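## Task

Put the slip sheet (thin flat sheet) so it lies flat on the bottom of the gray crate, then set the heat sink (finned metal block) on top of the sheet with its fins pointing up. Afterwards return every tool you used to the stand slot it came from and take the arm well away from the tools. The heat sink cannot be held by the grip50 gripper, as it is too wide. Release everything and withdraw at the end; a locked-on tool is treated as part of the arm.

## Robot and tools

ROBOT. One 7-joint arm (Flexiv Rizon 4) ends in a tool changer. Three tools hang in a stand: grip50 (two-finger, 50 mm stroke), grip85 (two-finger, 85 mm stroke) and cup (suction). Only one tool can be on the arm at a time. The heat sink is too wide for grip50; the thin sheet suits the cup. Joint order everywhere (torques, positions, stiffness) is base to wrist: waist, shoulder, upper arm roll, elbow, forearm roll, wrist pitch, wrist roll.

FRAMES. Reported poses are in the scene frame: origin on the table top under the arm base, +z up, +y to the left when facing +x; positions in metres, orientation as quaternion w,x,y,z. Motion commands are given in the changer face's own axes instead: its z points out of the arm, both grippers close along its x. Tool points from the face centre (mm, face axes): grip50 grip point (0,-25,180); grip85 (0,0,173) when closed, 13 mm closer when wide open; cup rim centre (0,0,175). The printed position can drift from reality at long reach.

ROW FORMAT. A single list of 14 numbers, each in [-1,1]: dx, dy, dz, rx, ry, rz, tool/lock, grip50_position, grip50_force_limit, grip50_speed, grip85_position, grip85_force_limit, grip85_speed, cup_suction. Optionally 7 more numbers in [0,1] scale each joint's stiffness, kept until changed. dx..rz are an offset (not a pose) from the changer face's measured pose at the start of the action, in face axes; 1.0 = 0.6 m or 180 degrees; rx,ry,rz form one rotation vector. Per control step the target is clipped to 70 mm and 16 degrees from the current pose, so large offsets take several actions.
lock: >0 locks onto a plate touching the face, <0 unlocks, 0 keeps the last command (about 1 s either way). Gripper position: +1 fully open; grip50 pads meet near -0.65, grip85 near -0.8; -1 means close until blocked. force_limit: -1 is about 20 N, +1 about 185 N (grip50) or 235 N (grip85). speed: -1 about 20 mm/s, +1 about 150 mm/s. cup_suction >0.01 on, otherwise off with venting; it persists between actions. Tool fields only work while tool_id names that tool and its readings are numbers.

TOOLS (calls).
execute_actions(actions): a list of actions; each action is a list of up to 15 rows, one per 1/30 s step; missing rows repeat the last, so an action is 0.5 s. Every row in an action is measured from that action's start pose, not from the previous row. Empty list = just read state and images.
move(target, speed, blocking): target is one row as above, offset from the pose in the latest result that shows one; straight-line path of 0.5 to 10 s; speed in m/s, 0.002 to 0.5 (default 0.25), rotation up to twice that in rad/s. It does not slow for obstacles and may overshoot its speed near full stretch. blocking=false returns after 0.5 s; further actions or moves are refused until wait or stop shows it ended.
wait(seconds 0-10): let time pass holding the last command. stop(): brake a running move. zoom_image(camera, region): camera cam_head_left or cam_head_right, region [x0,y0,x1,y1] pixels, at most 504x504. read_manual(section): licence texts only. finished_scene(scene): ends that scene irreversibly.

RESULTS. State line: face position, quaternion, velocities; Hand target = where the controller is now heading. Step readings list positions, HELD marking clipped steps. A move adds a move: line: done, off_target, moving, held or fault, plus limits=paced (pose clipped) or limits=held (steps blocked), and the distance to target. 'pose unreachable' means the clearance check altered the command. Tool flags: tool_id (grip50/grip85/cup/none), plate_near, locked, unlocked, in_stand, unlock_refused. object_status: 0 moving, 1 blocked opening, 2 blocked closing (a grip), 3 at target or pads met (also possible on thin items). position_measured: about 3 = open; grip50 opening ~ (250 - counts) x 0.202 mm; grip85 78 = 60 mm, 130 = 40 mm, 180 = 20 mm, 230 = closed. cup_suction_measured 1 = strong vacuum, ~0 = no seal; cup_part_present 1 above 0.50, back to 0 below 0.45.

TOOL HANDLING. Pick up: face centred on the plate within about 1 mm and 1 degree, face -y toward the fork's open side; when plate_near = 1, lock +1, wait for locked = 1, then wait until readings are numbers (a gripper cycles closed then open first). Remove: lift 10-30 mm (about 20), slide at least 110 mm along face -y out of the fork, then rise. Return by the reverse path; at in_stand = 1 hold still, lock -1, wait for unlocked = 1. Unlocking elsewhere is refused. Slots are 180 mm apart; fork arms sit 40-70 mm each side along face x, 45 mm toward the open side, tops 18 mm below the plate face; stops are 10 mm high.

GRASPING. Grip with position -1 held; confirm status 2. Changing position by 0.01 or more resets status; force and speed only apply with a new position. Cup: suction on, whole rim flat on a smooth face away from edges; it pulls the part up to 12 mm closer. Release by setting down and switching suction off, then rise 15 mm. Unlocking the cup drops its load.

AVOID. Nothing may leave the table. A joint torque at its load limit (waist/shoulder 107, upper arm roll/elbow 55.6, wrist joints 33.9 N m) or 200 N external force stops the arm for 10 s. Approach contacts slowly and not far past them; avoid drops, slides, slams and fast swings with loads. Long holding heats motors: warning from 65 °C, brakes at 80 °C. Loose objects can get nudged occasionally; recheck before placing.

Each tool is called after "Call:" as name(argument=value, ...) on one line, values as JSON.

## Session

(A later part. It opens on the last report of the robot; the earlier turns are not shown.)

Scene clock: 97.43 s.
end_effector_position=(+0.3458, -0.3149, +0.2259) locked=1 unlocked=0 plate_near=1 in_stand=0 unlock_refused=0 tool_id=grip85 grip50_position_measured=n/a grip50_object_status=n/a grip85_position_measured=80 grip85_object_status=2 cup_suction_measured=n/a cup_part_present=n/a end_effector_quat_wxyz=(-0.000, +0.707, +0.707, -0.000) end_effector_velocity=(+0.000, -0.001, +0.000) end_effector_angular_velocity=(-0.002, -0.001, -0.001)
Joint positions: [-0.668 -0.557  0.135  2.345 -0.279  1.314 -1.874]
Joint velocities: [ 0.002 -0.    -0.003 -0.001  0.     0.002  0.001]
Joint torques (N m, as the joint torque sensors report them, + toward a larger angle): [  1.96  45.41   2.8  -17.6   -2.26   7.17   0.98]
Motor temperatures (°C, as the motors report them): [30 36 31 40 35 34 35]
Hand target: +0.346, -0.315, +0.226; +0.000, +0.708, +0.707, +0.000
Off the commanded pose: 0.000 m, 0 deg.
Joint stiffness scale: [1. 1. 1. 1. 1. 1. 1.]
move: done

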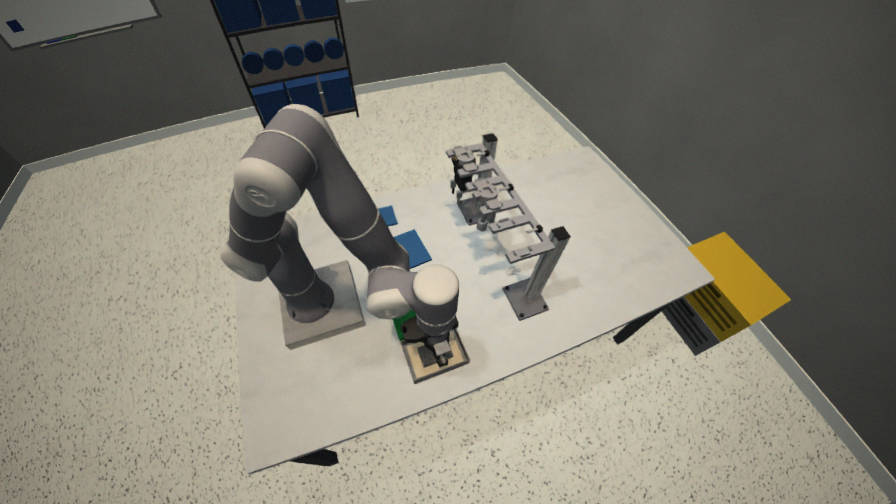

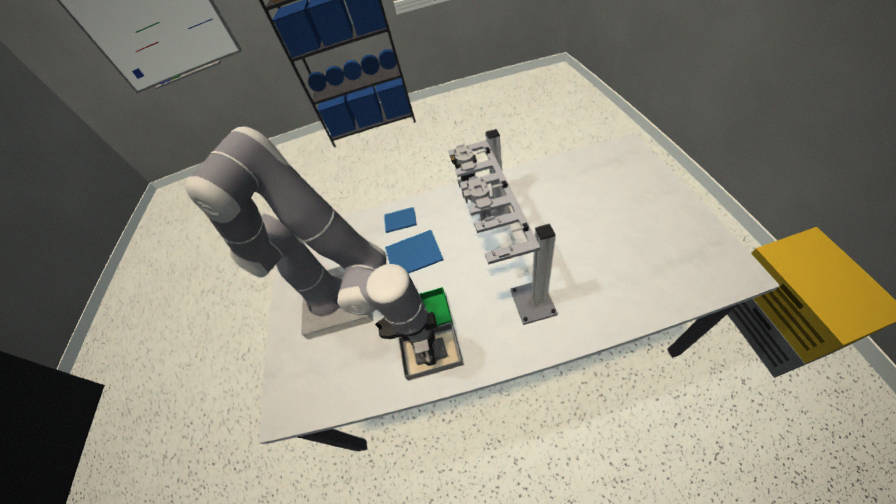

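Call:
execute_actions(actions=[[[0,0,0.001,0,0,0,0,0,0,0,-1,-0.5,-0.5,0],[0,0,0.002,0,0,0,0,0,0,0,-1,-0.5,-0.5,0],[0,0,0.003,0,0,0,0,0,0,0,-1,-0.5,-0.5,0],[0,0,0.004,0,0,0,0,0,0,0,-1,-0.5,-0.5,0],[0,0,0.005,0,0,0,0,0,0,0,-1,-0.5,-0.5,0],[0,0,0.006,0,0,0,0,0,0,0,-1,-0.5,-0.5,0],[0,0,0.0068,0,0,0,0,0,0,0,-1,-0.5,-0.5,0],[0,0,0.0075,0,0,0,0,0,0,0,-1,-0.5,-0.5,0],[0,0,0.0082,0,0,0,0,0,0,0,-1,-0.5,-0.5,0],[0,0,0.0088,0,0,0,0,0,0,0,-1,-0.5,-0.5,0],[0,0,0.0092,0,0,0,0,0,0,0,-1,-0.5,-0.5,0]],[[0,0,0.0004,0,0,0,0,0,0,0,-1,-0.5,-0.5,0],[0,0,0.0008,0,0,0,0,0,0,0,-1,-0.5,-0.5,0],[0,0,0.0012,0,0,0,0,0,0,0,-1,-0.5,-0.5,0],[0,0,0.0016,0,0,0,0,0,0,0,-1,-0.5,-0.5,0],[0,0,0.002,0,0,0,0,0,0,0,-1,-0.5,-0.5,0],[0,0,0.0024,0,0,0,0,0,0,0,-1,-0.5,-0.5,0],[0,0,0.0028,0,0,0,0,0,0,0,-1,-0.5,-0.5,0]]])

Scene clock: 99.77 s.
end_effector_position=(+0.3454, -0.3148, +0.2185) locked=1 unlocked=0 plate_near=1 in_stand=0 unlock_refused=0 tool_id=grip85 grip50_position_measured=n/a grip50_object_status=n/a grip85_position_measured=80 grip85_object_status=2 cup_suction_measured=n/a cup_part_present=n/a end_effector_quat_wxyz=(-0.001, +0.707, +0.707, -0.000) end_effector_velocity=(+0.000, +0.000, -0.000) end_effector_angular_velocity=(-0.000, -0.000, +0.002)
Joint positions: [-0.658 -0.577  0.123  2.345 -0.283  1.334 -1.872]
Joint velocities: [ 0.001 -0.    -0.     0.    -0.     0.    -0.001]
Joint torques (N m, as the joint torque sensors report them, + toward a larger angle): [  1.61  45.39   2.28 -16.3   -1.79   6.94   0.85]
Motor temperatures (°C, as the motors report them): [30 36 31 40 35 34 35]
Hand target: +0.346, -0.315, +0.219; -0.000, +0.707, +0.707, -0.000
Off the commanded pose: 0.000 m, 0 deg.
Joint stiffness scale: [1. 1. 1. 1. 1. 1. 1.]
Step readings (end_effector_position; steps 1 to 15: 1st action; 16 to 30: 2nd action):
0: (+0.3458, -0.3149, +0.2259)
1: (+0.3458, -0.3149, +0.2258)
2: (+0.3457, -0.3149, +0.2254)
4: (+0.3456, -0.3149, +0.2244)
8: (+0.3456, -0.3149, +0.2221)
15: (+0.3456, -0.3148, +0.2203)
16: (+0.3456, -0.3148, +0.2202)
17: (+0.3455, -0.3148, +0.2201)
19: (+0.3454, -0.3148, +0.2196)
23: (+0.3454, -0.3148, +0.2187)
30: end_effector_position above

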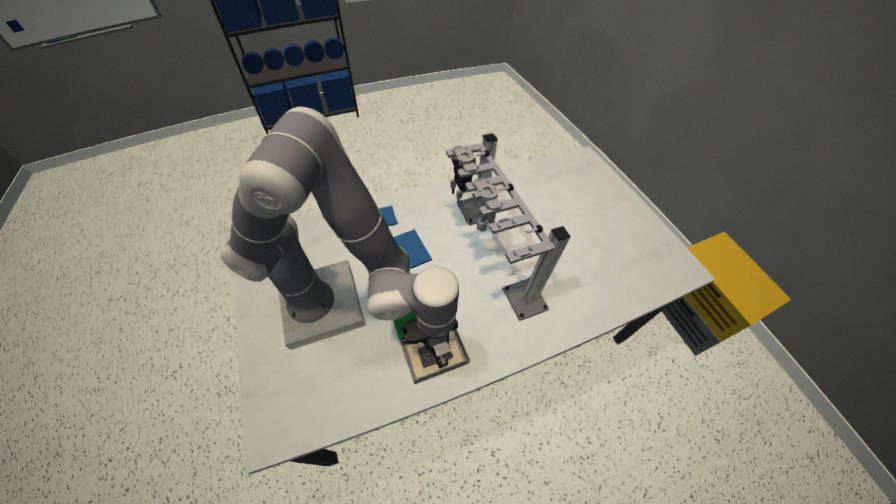

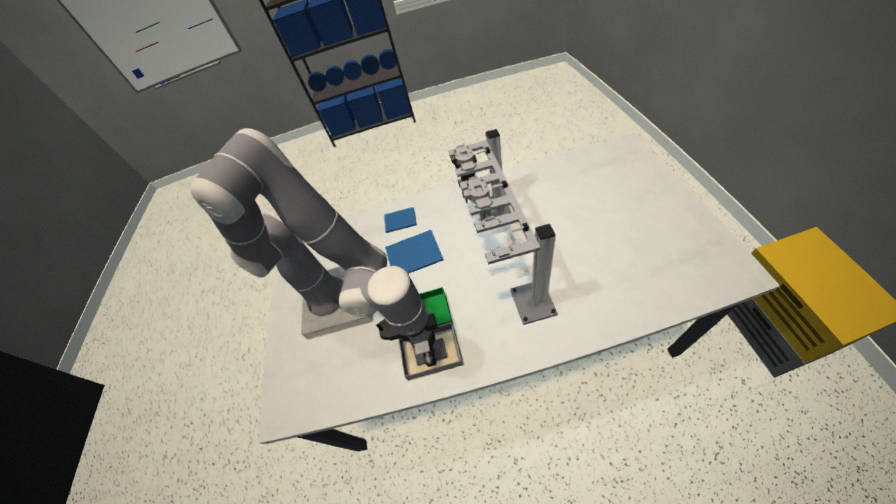

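Call:
execute_actions(actions=[[[0,0,0.0004,0,0,0,0,0,0,0,-1,-0.5,-0.5,0],[0,0,0.0008,0,0,0,0,0,0,0,-1,-0.5,-0.5,0],[0,0,0.0012,0,0,0,0,0,0,0,-1,-0.5,-0.5,0],[0,0,0.0016,0,0,0,0,0,0,0,-1,-0.5,-0.5,0],[0,0,0.002,0,0,0,0,0,0,0,-1,-0.5,-0.5,0],[0,0,0.0024,0,0,0,0,0,0,0,-1,-0.5,-0.5,0],[0,0,0.0028,0,0,0,0,0,0,0,-1,-0.5,-0.5,0]]])

Scene clock: 100.57 s.
end_effector_position=(+0.3453, -0.3148, +0.2167) locked=1 unlocked=0 plate_near=1 in_stand=0 unlock_refused=0 tool_id=grip85 grip50_position_measured=n/a grip50_object_status=n/a grip85_position_measured=80 grip85_object_status=2 cup_suction_measured=n/a cup_part_present=n/a end_effector_quat_wxyz=(-0.001, +0.707, +0.707, -0.000) end_effector_velocity=(+0.000, -0.000, +0.000) end_effector_angular_velocity=(-0.000, -0.000, -0.001)
Joint positions: [-0.656 -0.582  0.12   2.345 -0.284  1.338 -1.872]
Joint velocities: [ 0.001 -0.    -0.001 -0.    -0.     0.     0.001]
Joint torques (N m, as the joint torque sensors report them, + toward a larger angle): [  1.35  45.4    2.51 -16.46  -1.6    6.93   0.75]
Motor temperatures (°C, as the motors report them): [30 36 31 40 35 34 35]
Hand target: +0.345, -0.315, +0.217; -0.001, +0.707, +0.707, -0.000
Off the commanded pose: 0.000 m, 0 deg.
Joint stiffness scale: [1. 1. 1. 1. 1. 1. 1.]
Step readings (end_effector_position):
0: (+0.3454, -0.3148, +0.2185)
1: (+0.3454, -0.3148, +0.2184)
2: (+0.3454, -0.3148, +0.2183)
4: (+0.3453, -0.3148, +0.2178)
8: (+0.3452, -0.3148, +0.2169)
15: end_effector_position above

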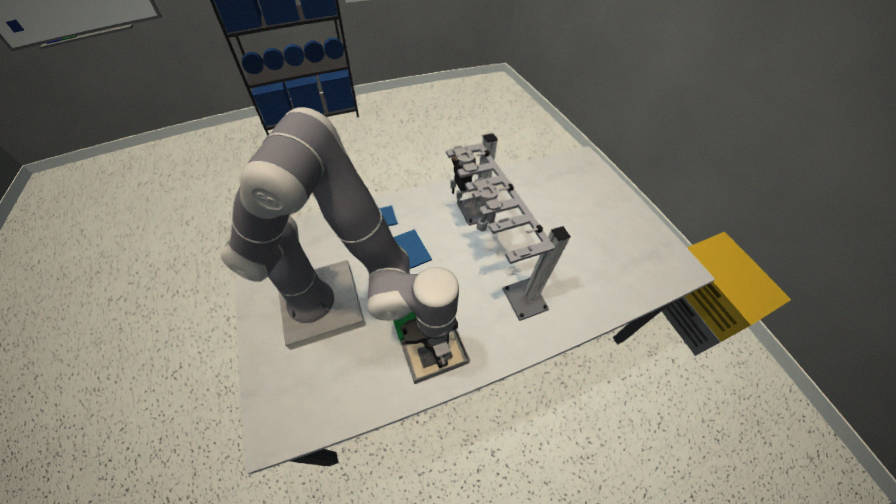

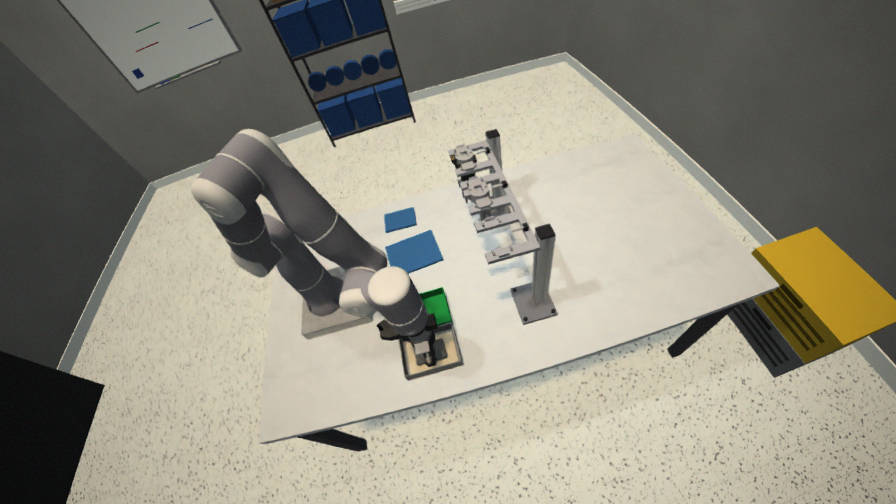

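Call:
execute_actions(actions=[[[0,0,0.0004,0,0,0,0,0,0,0,-1,-0.5,-0.5,0],[0,0,0.0008,0,0,0,0,0,0,0,-1,-0.5,-0.5,0],[0,0,0.0012,0,0,0,0,0,0,0,-1,-0.5,-0.5,0],[0,0,0.0016,0,0,0,0,0,0,0,-1,-0.5,-0.5,0],[0,0,0.002,0,0,0,0,0,0,0,-1,-0.5,-0.5,0],[0,0,0.0024,0,0,0,0,0,0,0,-1,-0.5,-0.5,0],[0,0,0.0028,0,0,0,0,0,0,0,-1,-0.5,-0.5,0]]])

Scene clock: 101.30 s.
end_effector_position=(+0.3459, -0.3152, +0.2162) locked=1 unlocked=0 plate_near=1 in_stand=0 unlock_refused=0 tool_id=grip85 grip50_position_measured=n/a grip50_object_status=n/a grip85_position_measured=80 grip85_object_status=2 cup_suction_measured=n/a cup_part_present=n/a end_effector_quat_wxyz=(+0.000, +0.707, +0.707, -0.000) end_effector_velocity=(+0.000, -0.000, +0.000) end_effector_angular_velocity=(-0.000, +0.000, +0.001)
Joint positions: [-0.654 -0.585  0.117  2.345 -0.285  1.343 -1.871]
Joint velocities: [ 0.    -0.    -0.    -0.    -0.    -0.    -0.001]
Joint torques (N m, as the joint torque sensors report them, + toward a larger angle): [  2.45  32.34   1.72 -13.99  -1.57   5.89   1.02]
Motor temperatures (°C, as the motors report them): [30 36 31 40 35 34 35]
Hand target: +0.345, -0.315, +0.215; -0.001, +0.707, +0.707, -0.000
Off the commanded pose: 0.001 m, 0 deg.
Joint stiffness scale: [1. 1. 1. 1. 1. 1. 1.]
Step readings (end_effector_position):
0: (+0.3453, -0.3148, +0.2167)
1: (+0.3452, -0.3147, +0.2166)
2: (+0.3452, -0.3147, +0.2165)
4: (+0.3453, -0.3149, +0.2164)
8: (+0.3458, -0.3152, +0.2163)
15: end_effector_position above

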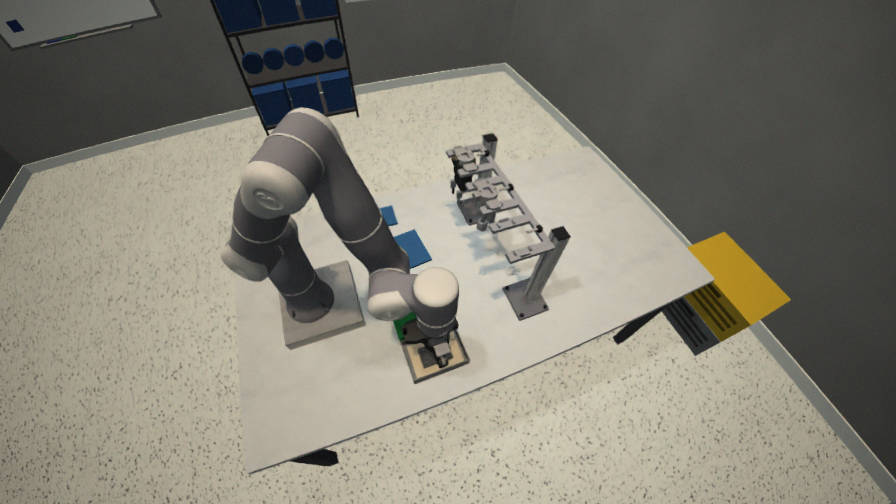

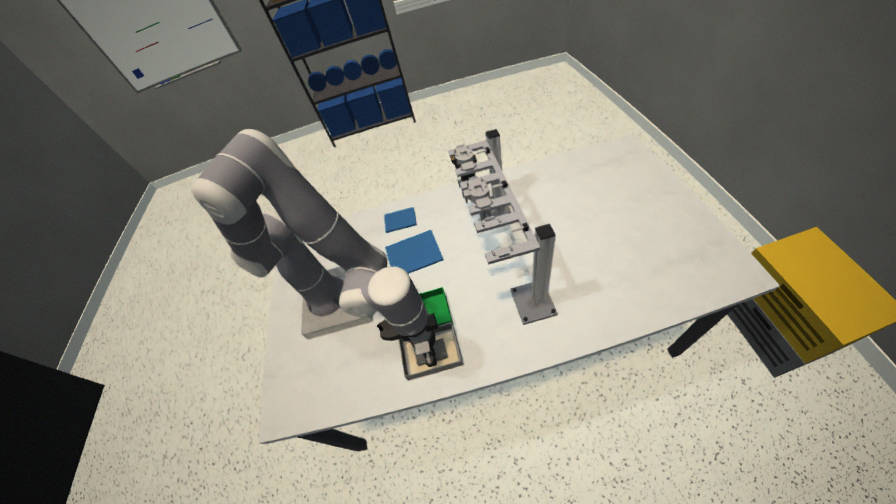

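Call:
execute_actions(actions=[[[0,0,-0.0003,0,0,0,0,0,0,0,-1,-0.5,-0.5,0],[0,0,-0.0003,0,0,0,0,0,0,0,-1,-0.5,-0.5,0],[0,0,-0.0003,0,0,0,0,0,0,0,-1,-0.5,-0.5,0],[0,0,-0.0003,0,0,0,0,0,0,0,0.65,-0.5,0,0]]])

Scene clock: 102.00 s.
end_effector_position=(+0.3460, -0.3152, +0.2165) locked=1 unlocked=0 plate_near=1 in_stand=0 unlock_refused=0 tool_id=grip85 grip50_position_measured=n/a grip50_object_status=n/a grip85_position_measured=48 grip85_object_status=0 cup_suction_measured=n/a cup_part_present=n/a end_effector_quat_wxyz=(+0.000, +0.707, +0.707, -0.000) end_effector_velocity=(+0.000, -0.000, +0.000) end_effector_angular_velocity=(-0.000, +0.000, +0.000)
Joint positions: [-0.654 -0.584  0.117  2.345 -0.285  1.343 -1.871]
Joint velocities: [ 0. -0. -0. -0. -0. -0.  0.]
Joint torques (N m, as the joint torque sensors report them, + toward a larger angle): [ -1.44  44.53   4.06 -16.05  -1.5    5.08   0.04]
Motor temperatures (°C, as the motors report them): [30 36 31 40 35 34 35]
Hand target: +0.346, -0.315, +0.216; +0.000, +0.707, +0.707, -0.000
Off the commanded pose: 0.000 m, 0 deg.
Joint stiffness scale: [1. 1. 1. 1. 1. 1. 1.]
Step readings (end_effector_position):
0: (+0.3459, -0.3152, +0.2162)
1: (+0.3460, -0.3153, +0.2164)
2: (+0.3460, -0.3153, +0.2166)
4: (+0.3460, -0.3153, +0.2166)
8: (+0.3460, -0.3152, +0.2165)
15: end_effector_position above

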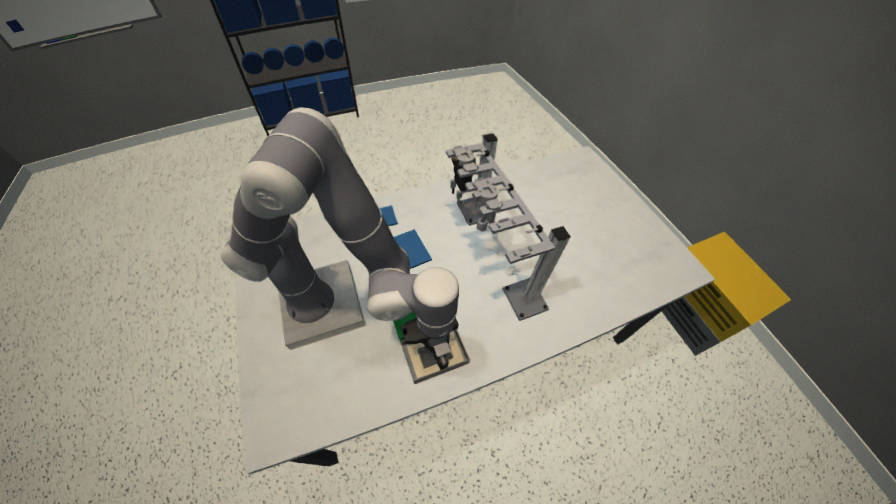

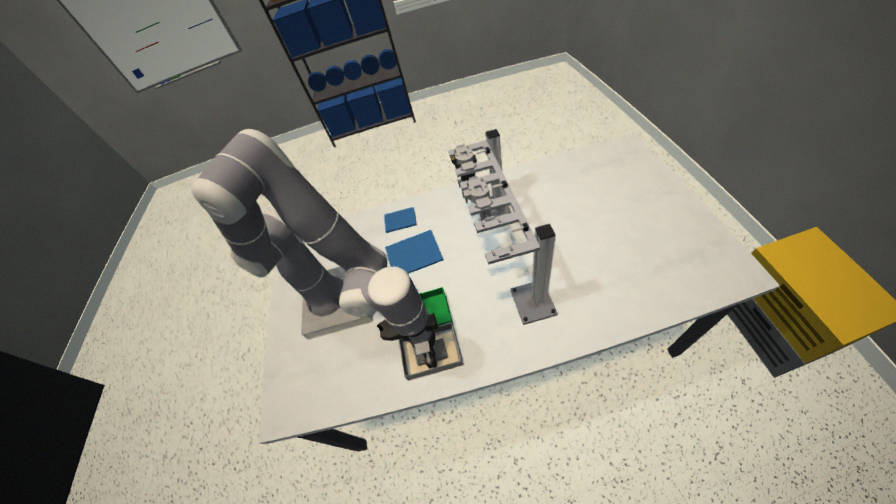

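Call:
move(target=[0,0,-0.08,0,0,0,0,0,0,0,0.65,-0.5,0,0], speed=0.12)

Scene clock: 102.90 s.
end_effector_position=(+0.3459, -0.3151, +0.2644) locked=1 unlocked=0 plate_near=1 in_stand=0 unlock_refused=0 tool_id=grip85 grip50_position_measured=n/a grip50_object_status=n/a grip85_position_measured=48 grip85_object_status=3 cup_suction_measured=n/a cup_part_present=n/a end_effector_quat_wxyz=(+0.001, +0.707, +0.707, -0.000) end_effector_velocity=(-0.000, +0.000, -0.000) end_effector_angular_velocity=(+0.001, +0.001, +0.000)
Joint positions: [-0.708 -0.454  0.194  2.335 -0.232  1.199 -1.91 ]
Joint velocities: [-0.002  0.     0.002 -0.     0.    -0.002 -0.   ]
Joint torques (N m, as the joint torque sensors report them, + toward a larger angle): [ -1.6   43.57   4.52 -20.68  -2.06   4.76  -0.63]
Motor temperatures (°C, as the motors report them): [30 36 31 40 35 34 35]
Hand target: +0.346, -0.315, +0.264; +0.000, +0.707, +0.707, -0.000
Off the commanded pose: 0.000 m, 0 deg.
Joint stiffness scale: [1. 1. 1. 1. 1. 1. 1.]
move: done

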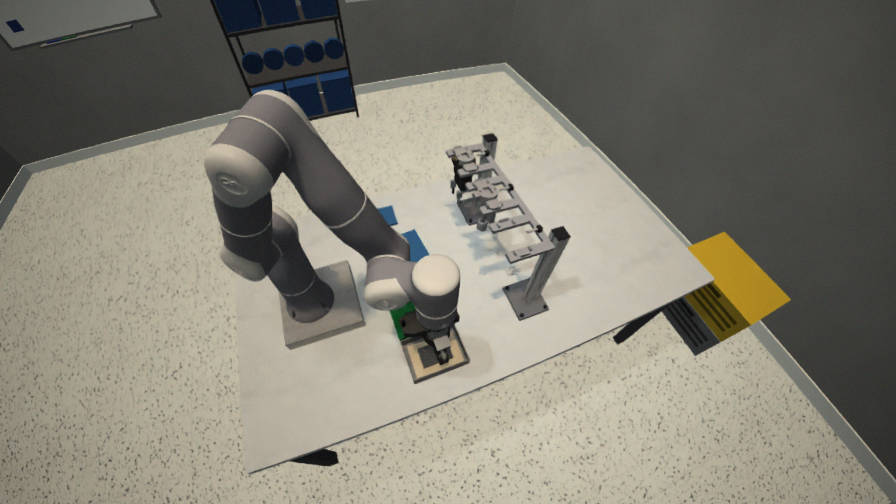

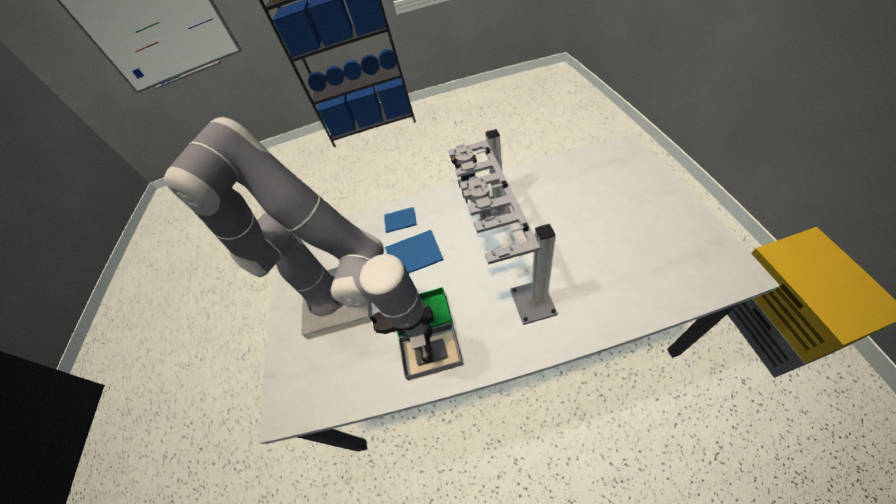

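Call:
move(target=[0.213,0.2618,-0.2293,0,0,0.0028,0,0,0,0,1,-0.5,0,0], speed=0.3)

Scene clock: 104.33 s.
end_effector_position=(+0.5025, -0.1877, +0.4023) locked=1 unlocked=0 plate_near=1 in_stand=0 unlock_refused=0 tool_id=grip85 grip50_position_measured=n/a grip50_object_status=n/a grip85_position_measured=3 grip85_object_status=3 cup_suction_measured=n/a cup_part_present=n/a end_effector_quat_wxyz=(+0.001, +0.710, +0.704, -0.000) end_effector_velocity=(+0.001, -0.000, +0.002) end_effector_angular_velocity=(-0.001, -0.003, -0.002)
Joint positions: [-0.483 -0.302  0.373  2.019 -0.144  0.724 -1.615]
Joint velocities: [ 0.     0.     0.    -0.004 -0.    -0.001  0.002]
Joint torques (N m, as the joint torque sensors report them, + toward a larger angle): [  0.17  44.76   3.82 -31.94  -4.49   4.97   1.04]
Motor temperatures (°C, as the motors report them): [30 36 31 40 35 34 35]
Hand target: +0.502, -0.188, +0.402; +0.001, +0.710, +0.704, -0.000
Off the commanded pose: 0.001 m, 0 deg.
Joint stiffness scale: [1. 1. 1. 1. 1. 1. 1.]
move: done

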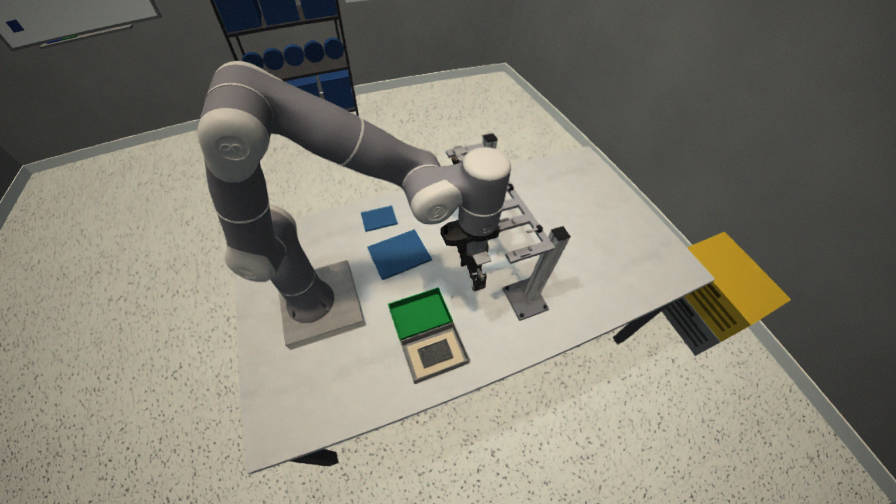

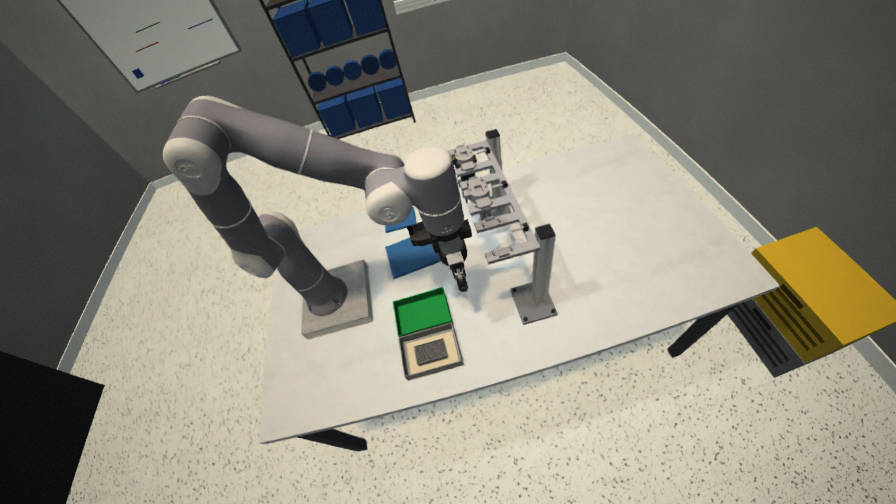

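Call:
move(target=[0.0004,0.2055,0.0002,0,0,0,0,0,0,0,1,-0.5,0,0], speed=0.18)

Call:
zoom_image(camera="cam_head_left", region=[490, 215, 560, 275])

Call:
zoom_image(camera="cam_head_right", region=[470, 215, 540, 275])

Scene clock: 105.80 s.
end_effector_position=(+0.6259, -0.1886, +0.4030) locked=1 unlocked=0 plate_near=1 in_stand=0 unlock_refused=0 tool_id=grip85 grip50_position_measured=n/a grip50_object_status=n/a grip85_position_measured=3 grip85_object_status=3 cup_suction_measured=n/a cup_part_present=n/a end_effector_quat_wxyz=(+0.001, +0.710, +0.705, -0.000) end_effector_velocity=(+0.001, -0.000, +0.001) end_effector_angular_velocity=(-0.001, -0.001, +0.000)
Joint positions: [-0.38  -0.546  0.339  1.658 -0.209  0.596 -1.556]
Joint velocities: [ 0.    -0.    -0.    -0.002 -0.    -0.001 -0.001]
Joint torques (N m, as the joint torque sensors report them, + toward a larger angle): [  1.57  58.76   6.72 -34.07  -5.66   5.12   1.11]
Motor temperatures (°C, as the motors report them): [30 36 31 40 35 34 35]
Hand target: +0.626, -0.189, +0.403; +0.001, +0.710, +0.704, -0.000
Off the commanded pose: 0.001 m, 0 deg.
Joint stiffness scale: [1. 1. 1. 1. 1. 1. 1.]
move: done

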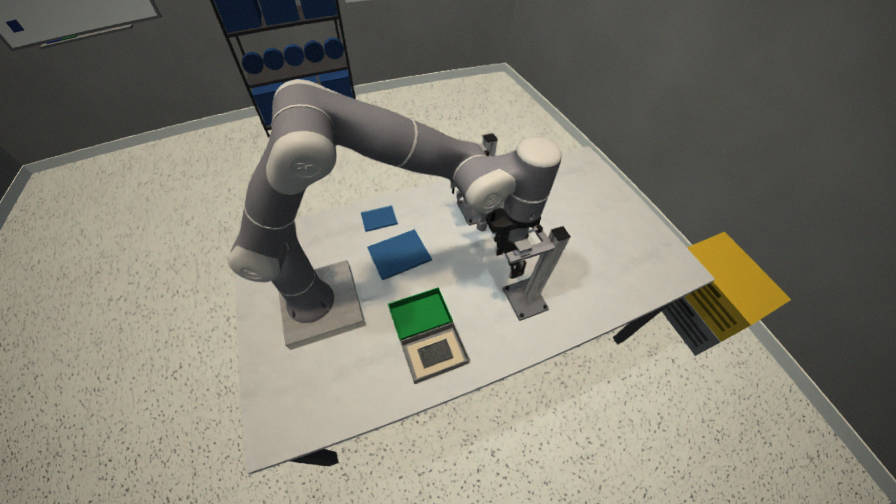

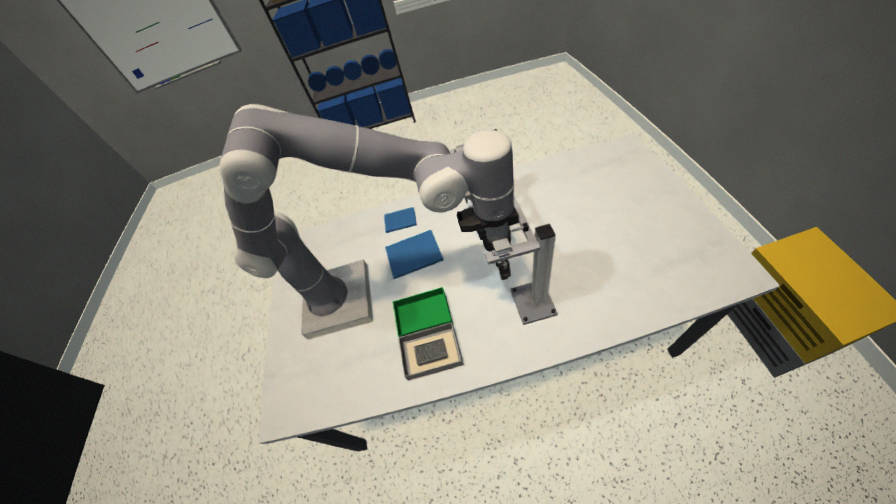

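Region (490, 215, 560, 275) of cam_head_left's 896x504 image, scaled by 7.200, with more detail than that image has; it fills the top 432 rows of this view, and the rest is white.

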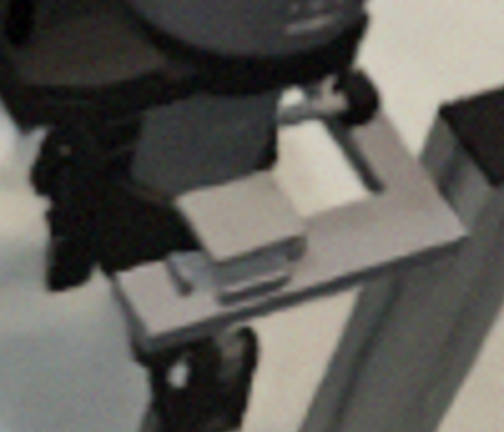

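Region (470, 215, 540, 275) of cam_head_right's 896x504 image, scaled by 7.200, with more detail than that image has; it fills the top 432 rows of this view, and the rest is white.

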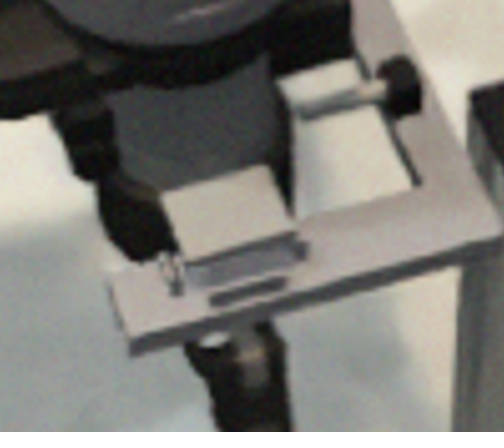

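Call:
execute_actions(actions=[[[0,0,0.002,0,0,0,0,0,0,0,1,-0.5,0,0],[0,0,0.004,0,0,0,0,0,0,0,1,-0.5,0,0],[0,0,0.0065,0,0,0,0,0,0,0,1,-0.5,0,0],[0,0,0.009,0,0,0,0,0,0,0,1,-0.5,0,0],[0,0,0.0115,0,0,0,0,0,0,0,1,-0.5,0,0],[0,0,0.0135,0,0,0,0,0,0,0,1,-0.5,0,0],[0,0,0.015,0,0,0,0,0,0,0,1,-0.5,0,0],[0,0,0.0162,0,0,0,0,0,0,0,1,-0.5,0,0],[0,0,0.0172,0,0,0,0,0,0,0,1,-0.5,0,0],[0,0,0.0182,0,0,0,0,0,0,0,1,-0.5,0,0],[0,0,0.0192,0,0,0,0,0,0,0,1,-0.5,0,0],[0,0,0.0202,0,0,0,0,0,0,0,1,-0.5,0,0],[0,0,0.0212,0,0,0,0,0,0,0,1,-0.5,0,0],[0,0,0.022,0,0,0,0,0,0,0,1,-0.5,0,0],[0,0,0.0225,0,0,0,0,0,0,0,1,-0.5,0,0]]])

Scene clock: 106.60 s.
end_effector_position=(+0.6259, -0.1887, +0.3902) locked=1 unlocked=0 plate_near=1 in_stand=0 unlock_refused=0 tool_id=grip85 grip50_position_measured=n/a grip50_object_status=n/a grip85_position_measured=3 grip85_object_status=3 cup_suction_measured=n/a cup_part_present=n/a end_effector_quat_wxyz=(+0.001, +0.709, +0.705, -0.000) end_effector_velocity=(-0.001, +0.000, -0.015) end_effector_angular_velocity=(+0.001, +0.004, +0.001)
Joint positions: [-0.378 -0.562  0.333  1.67  -0.215  0.624 -1.552]
Joint velocities: [ 0.003 -0.018 -0.006  0.014 -0.006  0.028  0.003]
Joint torques (N m, as the joint torque sensors report them, + toward a larger angle): [  1.97  60.46   6.89 -33.28  -5.94   6.42   0.99]
Motor temperatures (°C, as the motors report them): [30 37 31 40 35 34 35]
Hand target: +0.626, -0.189, +0.390; +0.001, +0.710, +0.705, -0.000
Off the commanded pose: 0.001 m, 0 deg.
Joint stiffness scale: [1. 1. 1. 1. 1. 1. 1.]
Step readings (end_effector_position):
0: (+0.6259, -0.1886, +0.4031)
1: (+0.6259, -0.1886, +0.4029)
2: (+0.6260, -0.1887, +0.4023)
4: (+0.6259, -0.1887, +0.4001)
8: (+0.6258, -0.1887, +0.3947)
15: end_effector_position above

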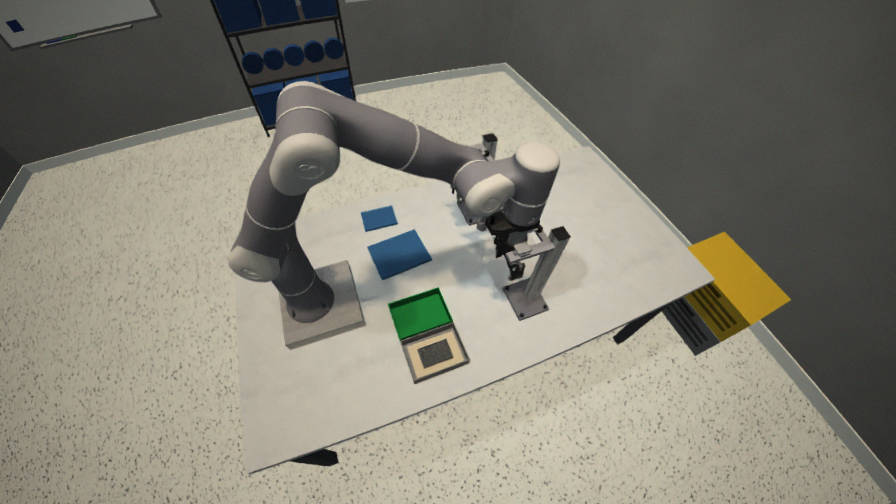

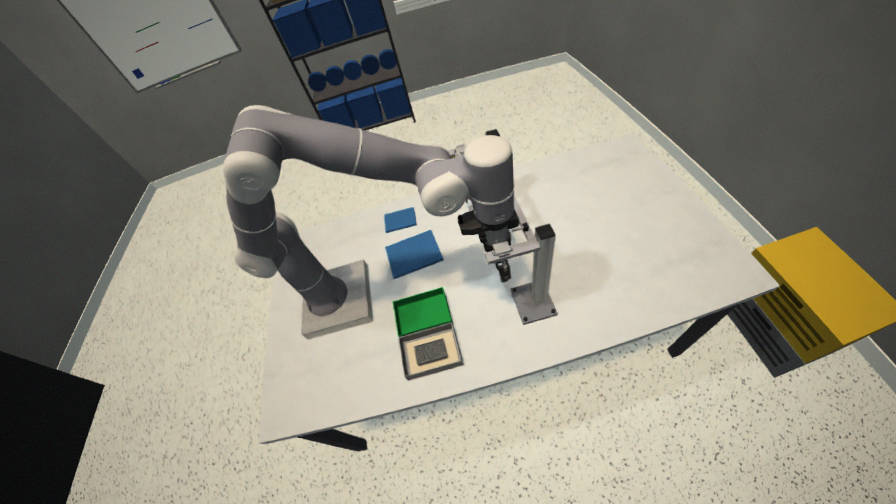

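Call:
execute_actions(actions=[[[0,0,0.002,0,0,0,0,0,0,0,1,-0.5,0,0],[0,0,0.0035,0,0,0,0,0,0,0,1,-0.5,0,0],[0,0,0.005,0,0,0,0,0,0,0,1,-0.5,0,0],[0,0,0.0065,0,0,0,0,0,0,0,1,-0.5,0,0],[0,0,0.008,0,0,0,0,0,0,0,1,-0.5,0,0],[0,0,0.0095,0,0,0,0,0,0,0,1,-0.5,0,0],[0,0,0.0108,0,0,0,0,0,0,0,1,-0.5,0,0],[0,0,0.0118,0,0,0,0,0,0,0,1,-0.5,0,0],[0,0,0.0126,0,0,0,0,0,0,0,1,-0.5,0,0],[0,0,0.0132,0,0,0,0,0,0,0,1,-0.5,0,0],[0,0,0.0138,0,0,0,0,0,0,0,1,-0.5,0,0],[0,0,0.0143,0,0,0,0,0,0,0,1,-0.5,0,0]]])

Scene clock: 107.50 s.
end_effector_position=(+0.6261, -0.1885, +0.3820) locked=1 unlocked=0 plate_near=1 in_stand=1 unlock_refused=0 tool_id=grip85 grip50_position_measured=n/a grip50_object_status=n/a grip85_position_measured=3 grip85_object_status=3 cup_suction_measured=n/a cup_part_present=n/a end_effector_quat_wxyz=(+0.001, +0.709, +0.705, +0.000) end_effector_velocity=(-0.000, +0.000, -0.000) end_effector_angular_velocity=(-0.001, -0.000, +0.003)
Joint positions: [-0.376 -0.573  0.33   1.678 -0.219  0.642 -1.55 ]
Joint velocities: [-0.    -0.     0.     0.001 -0.002  0.002 -0.002]
Joint torques (N m, as the joint torque sensors report them, + toward a larger angle): [ -0.07  58.14   5.4  -31.18  -5.68   6.3    1.03]
Motor temperatures (°C, as the motors report them): [30 37 31 40 35 34 35]
Hand target: +0.626, -0.189, +0.382; +0.001, +0.709, +0.705, -0.000
Off the commanded pose: 0.000 m, 0 deg.
Joint stiffness scale: [1. 1. 1. 1. 1. 1. 1.]
Step readings (end_effector_position):
0: (+0.6259, -0.1887, +0.3896)
1: (+0.6259, -0.1887, +0.3895)
2: (+0.6259, -0.1887, +0.3892)
4: (+0.6259, -0.1888, +0.3878)
8: (+0.6261, -0.1885, +0.3846)
15: end_effector_position above

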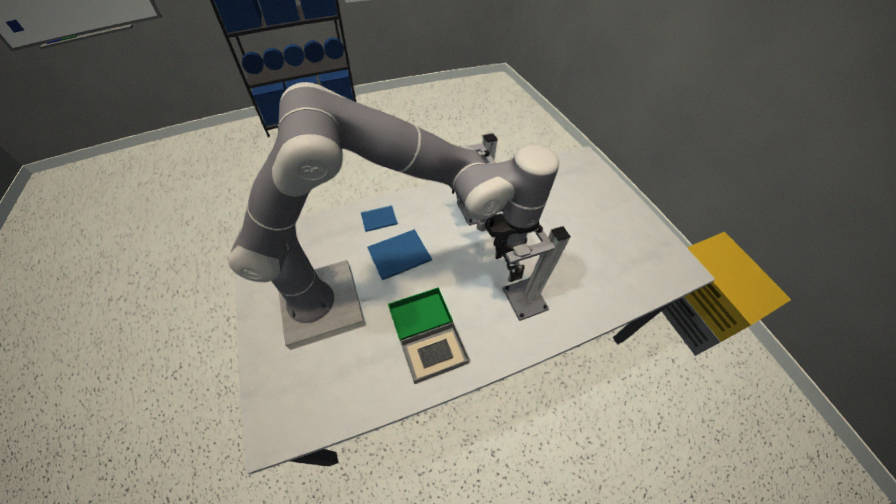

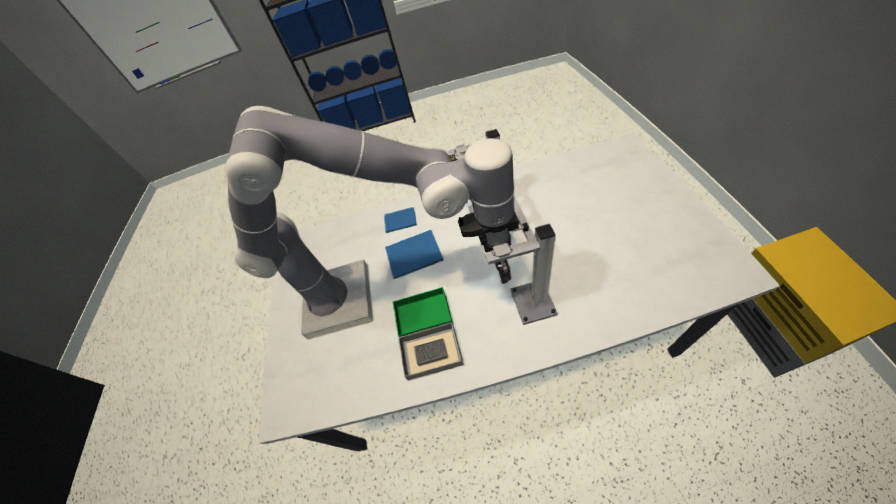

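Call:
execute_actions(actions=[[[0,0,0,0,0,0,-1,0,0,0,1,-0.5,0,0]]])

Call:
wait(seconds=0.6)

Scene clock: 108.20 s.
end_effector_position=(+0.6261, -0.1885, +0.3819) locked=0 unlocked=0 plate_near=1 in_stand=1 unlock_refused=0 tool_id=none grip50_position_measured=n/a grip50_object_status=n/a grip85_position_measured=n/a grip85_object_status=n/a cup_suction_measured=n/a cup_part_present=n/a end_effector_quat_wxyz=(+0.001, +0.709, +0.705, +0.000) end_effector_velocity=(+0.000, -0.000, +0.000) end_effector_angular_velocity=(+0.000, -0.000, +0.001)
Joint positions: [-0.376 -0.573  0.33   1.678 -0.219  0.643 -1.55 ]
Joint velocities: [ 0.    -0.    -0.    -0.     0.    -0.    -0.001]
Joint torques (N m, as the joint torque sensors report them, + toward a larger angle): [ -0.32  51.89   6.58 -28.03  -3.97   3.98   0.23]
Motor temperatures (°C, as the motors report them): [30 37 31 41 35 34 35]
Hand target: +0.626, -0.188, +0.382; +0.001, +0.709, +0.705, +0.000
Off the commanded pose: 0.000 m, 0 deg.
Joint stiffness scale: [1. 1. 1. 1. 1. 1. 1.]
Step readings (end_effector_position):
0: (+0.6261, -0.1885, +0.3820)
1: (+0.6260, -0.1885, +0.3818)
2: (+0.6260, -0.1885, +0.3818)
4: (+0.6260, -0.1885, +0.3818)
8: (+0.6261, -0.1885, +0.3819)
15: end_effector_position above

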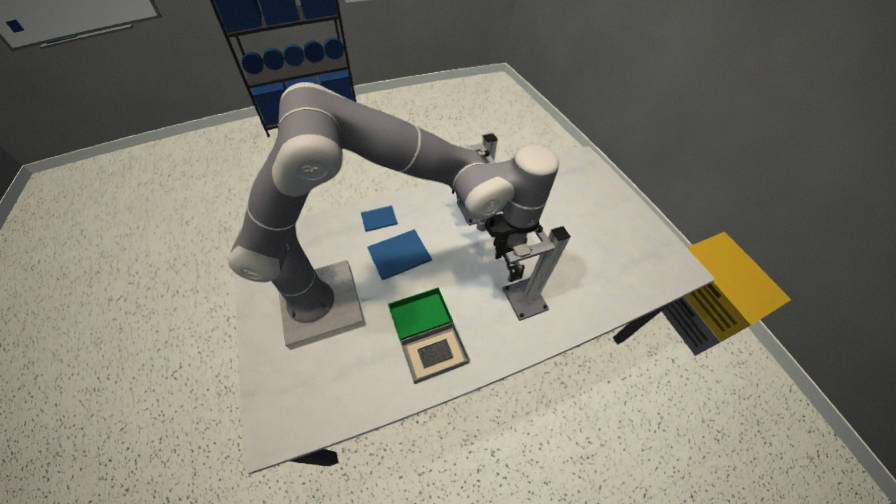

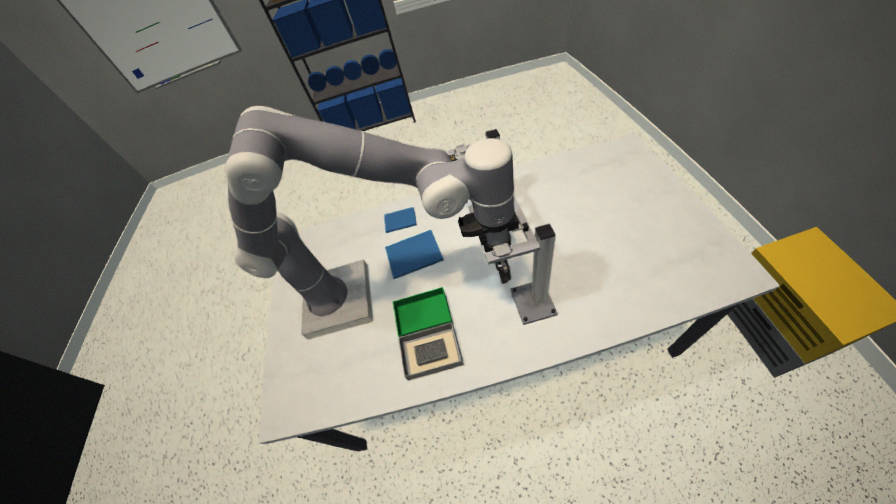

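Scene clock: 108.80 s.
end_effector_position=(+0.6261, -0.1885, +0.3819) locked=0 unlocked=1 plate_near=1 in_stand=1 unlock_refused=0 tool_id=none grip50_position_measured=n/a grip50_object_status=n/a grip85_position_measured=n/a grip85_object_status=n/a cup_suction_measured=n/a cup_part_present=n/a end_effector_quat_wxyz=(+0.001, +0.709, +0.705, +0.000) end_effector_velocity=(-0.000, -0.000, -0.000) end_effector_angular_velocity=(+0.000, -0.000, +0.000)
Joint positions: [-0.376 -0.573  0.33   1.678 -0.219  0.643 -1.55 ]
Joint velocities: [-0. -0. -0. -0.  0. -0. -0.]
Joint torques (N m, as the joint torque sensors report them, + toward a larger angle): [ -0.45  51.94   6.66 -27.97  -4.     4.07   0.18]
Motor temperatures (°C, as the motors report them): [30 37 31 41 35 34 35]
Hand target: +0.626, -0.188, +0.382; +0.001, +0.709, +0.705, +0.000
Off the commanded pose: 0.000 m, 0 deg.
Joint stiffness scale: [1. 1. 1. 1. 1. 1. 1.]
wait: 0.60 s; at rest by 0.20 s

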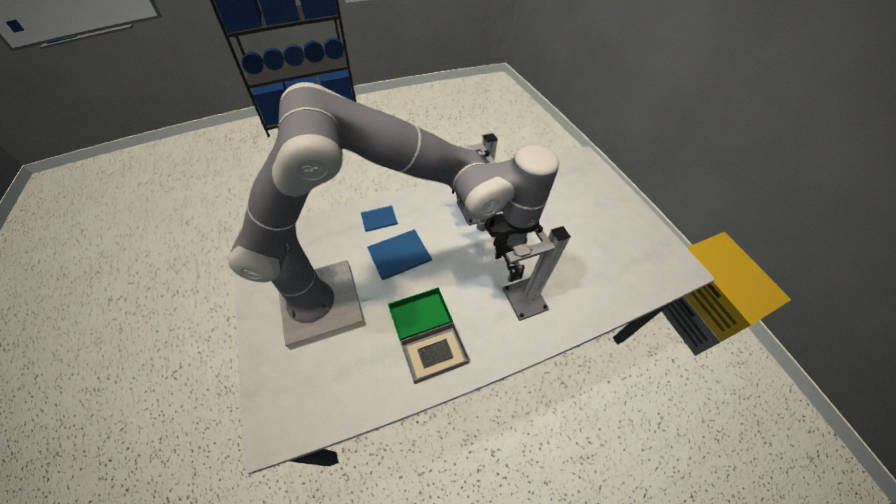

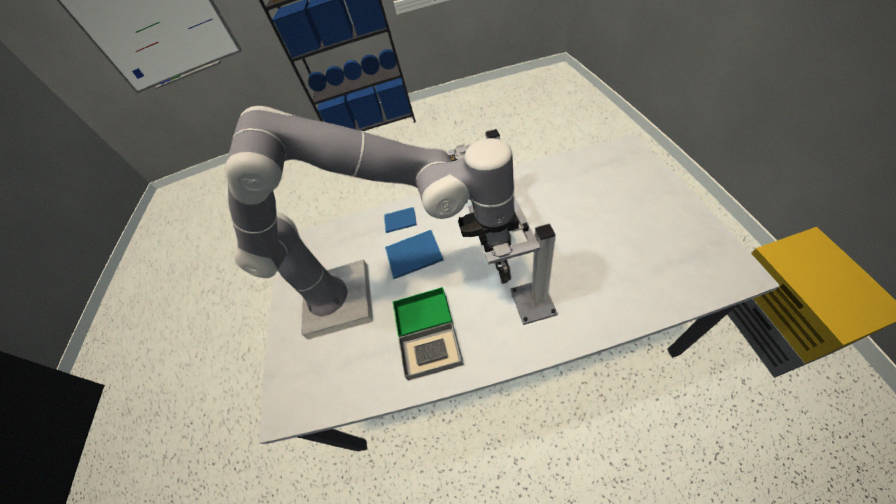

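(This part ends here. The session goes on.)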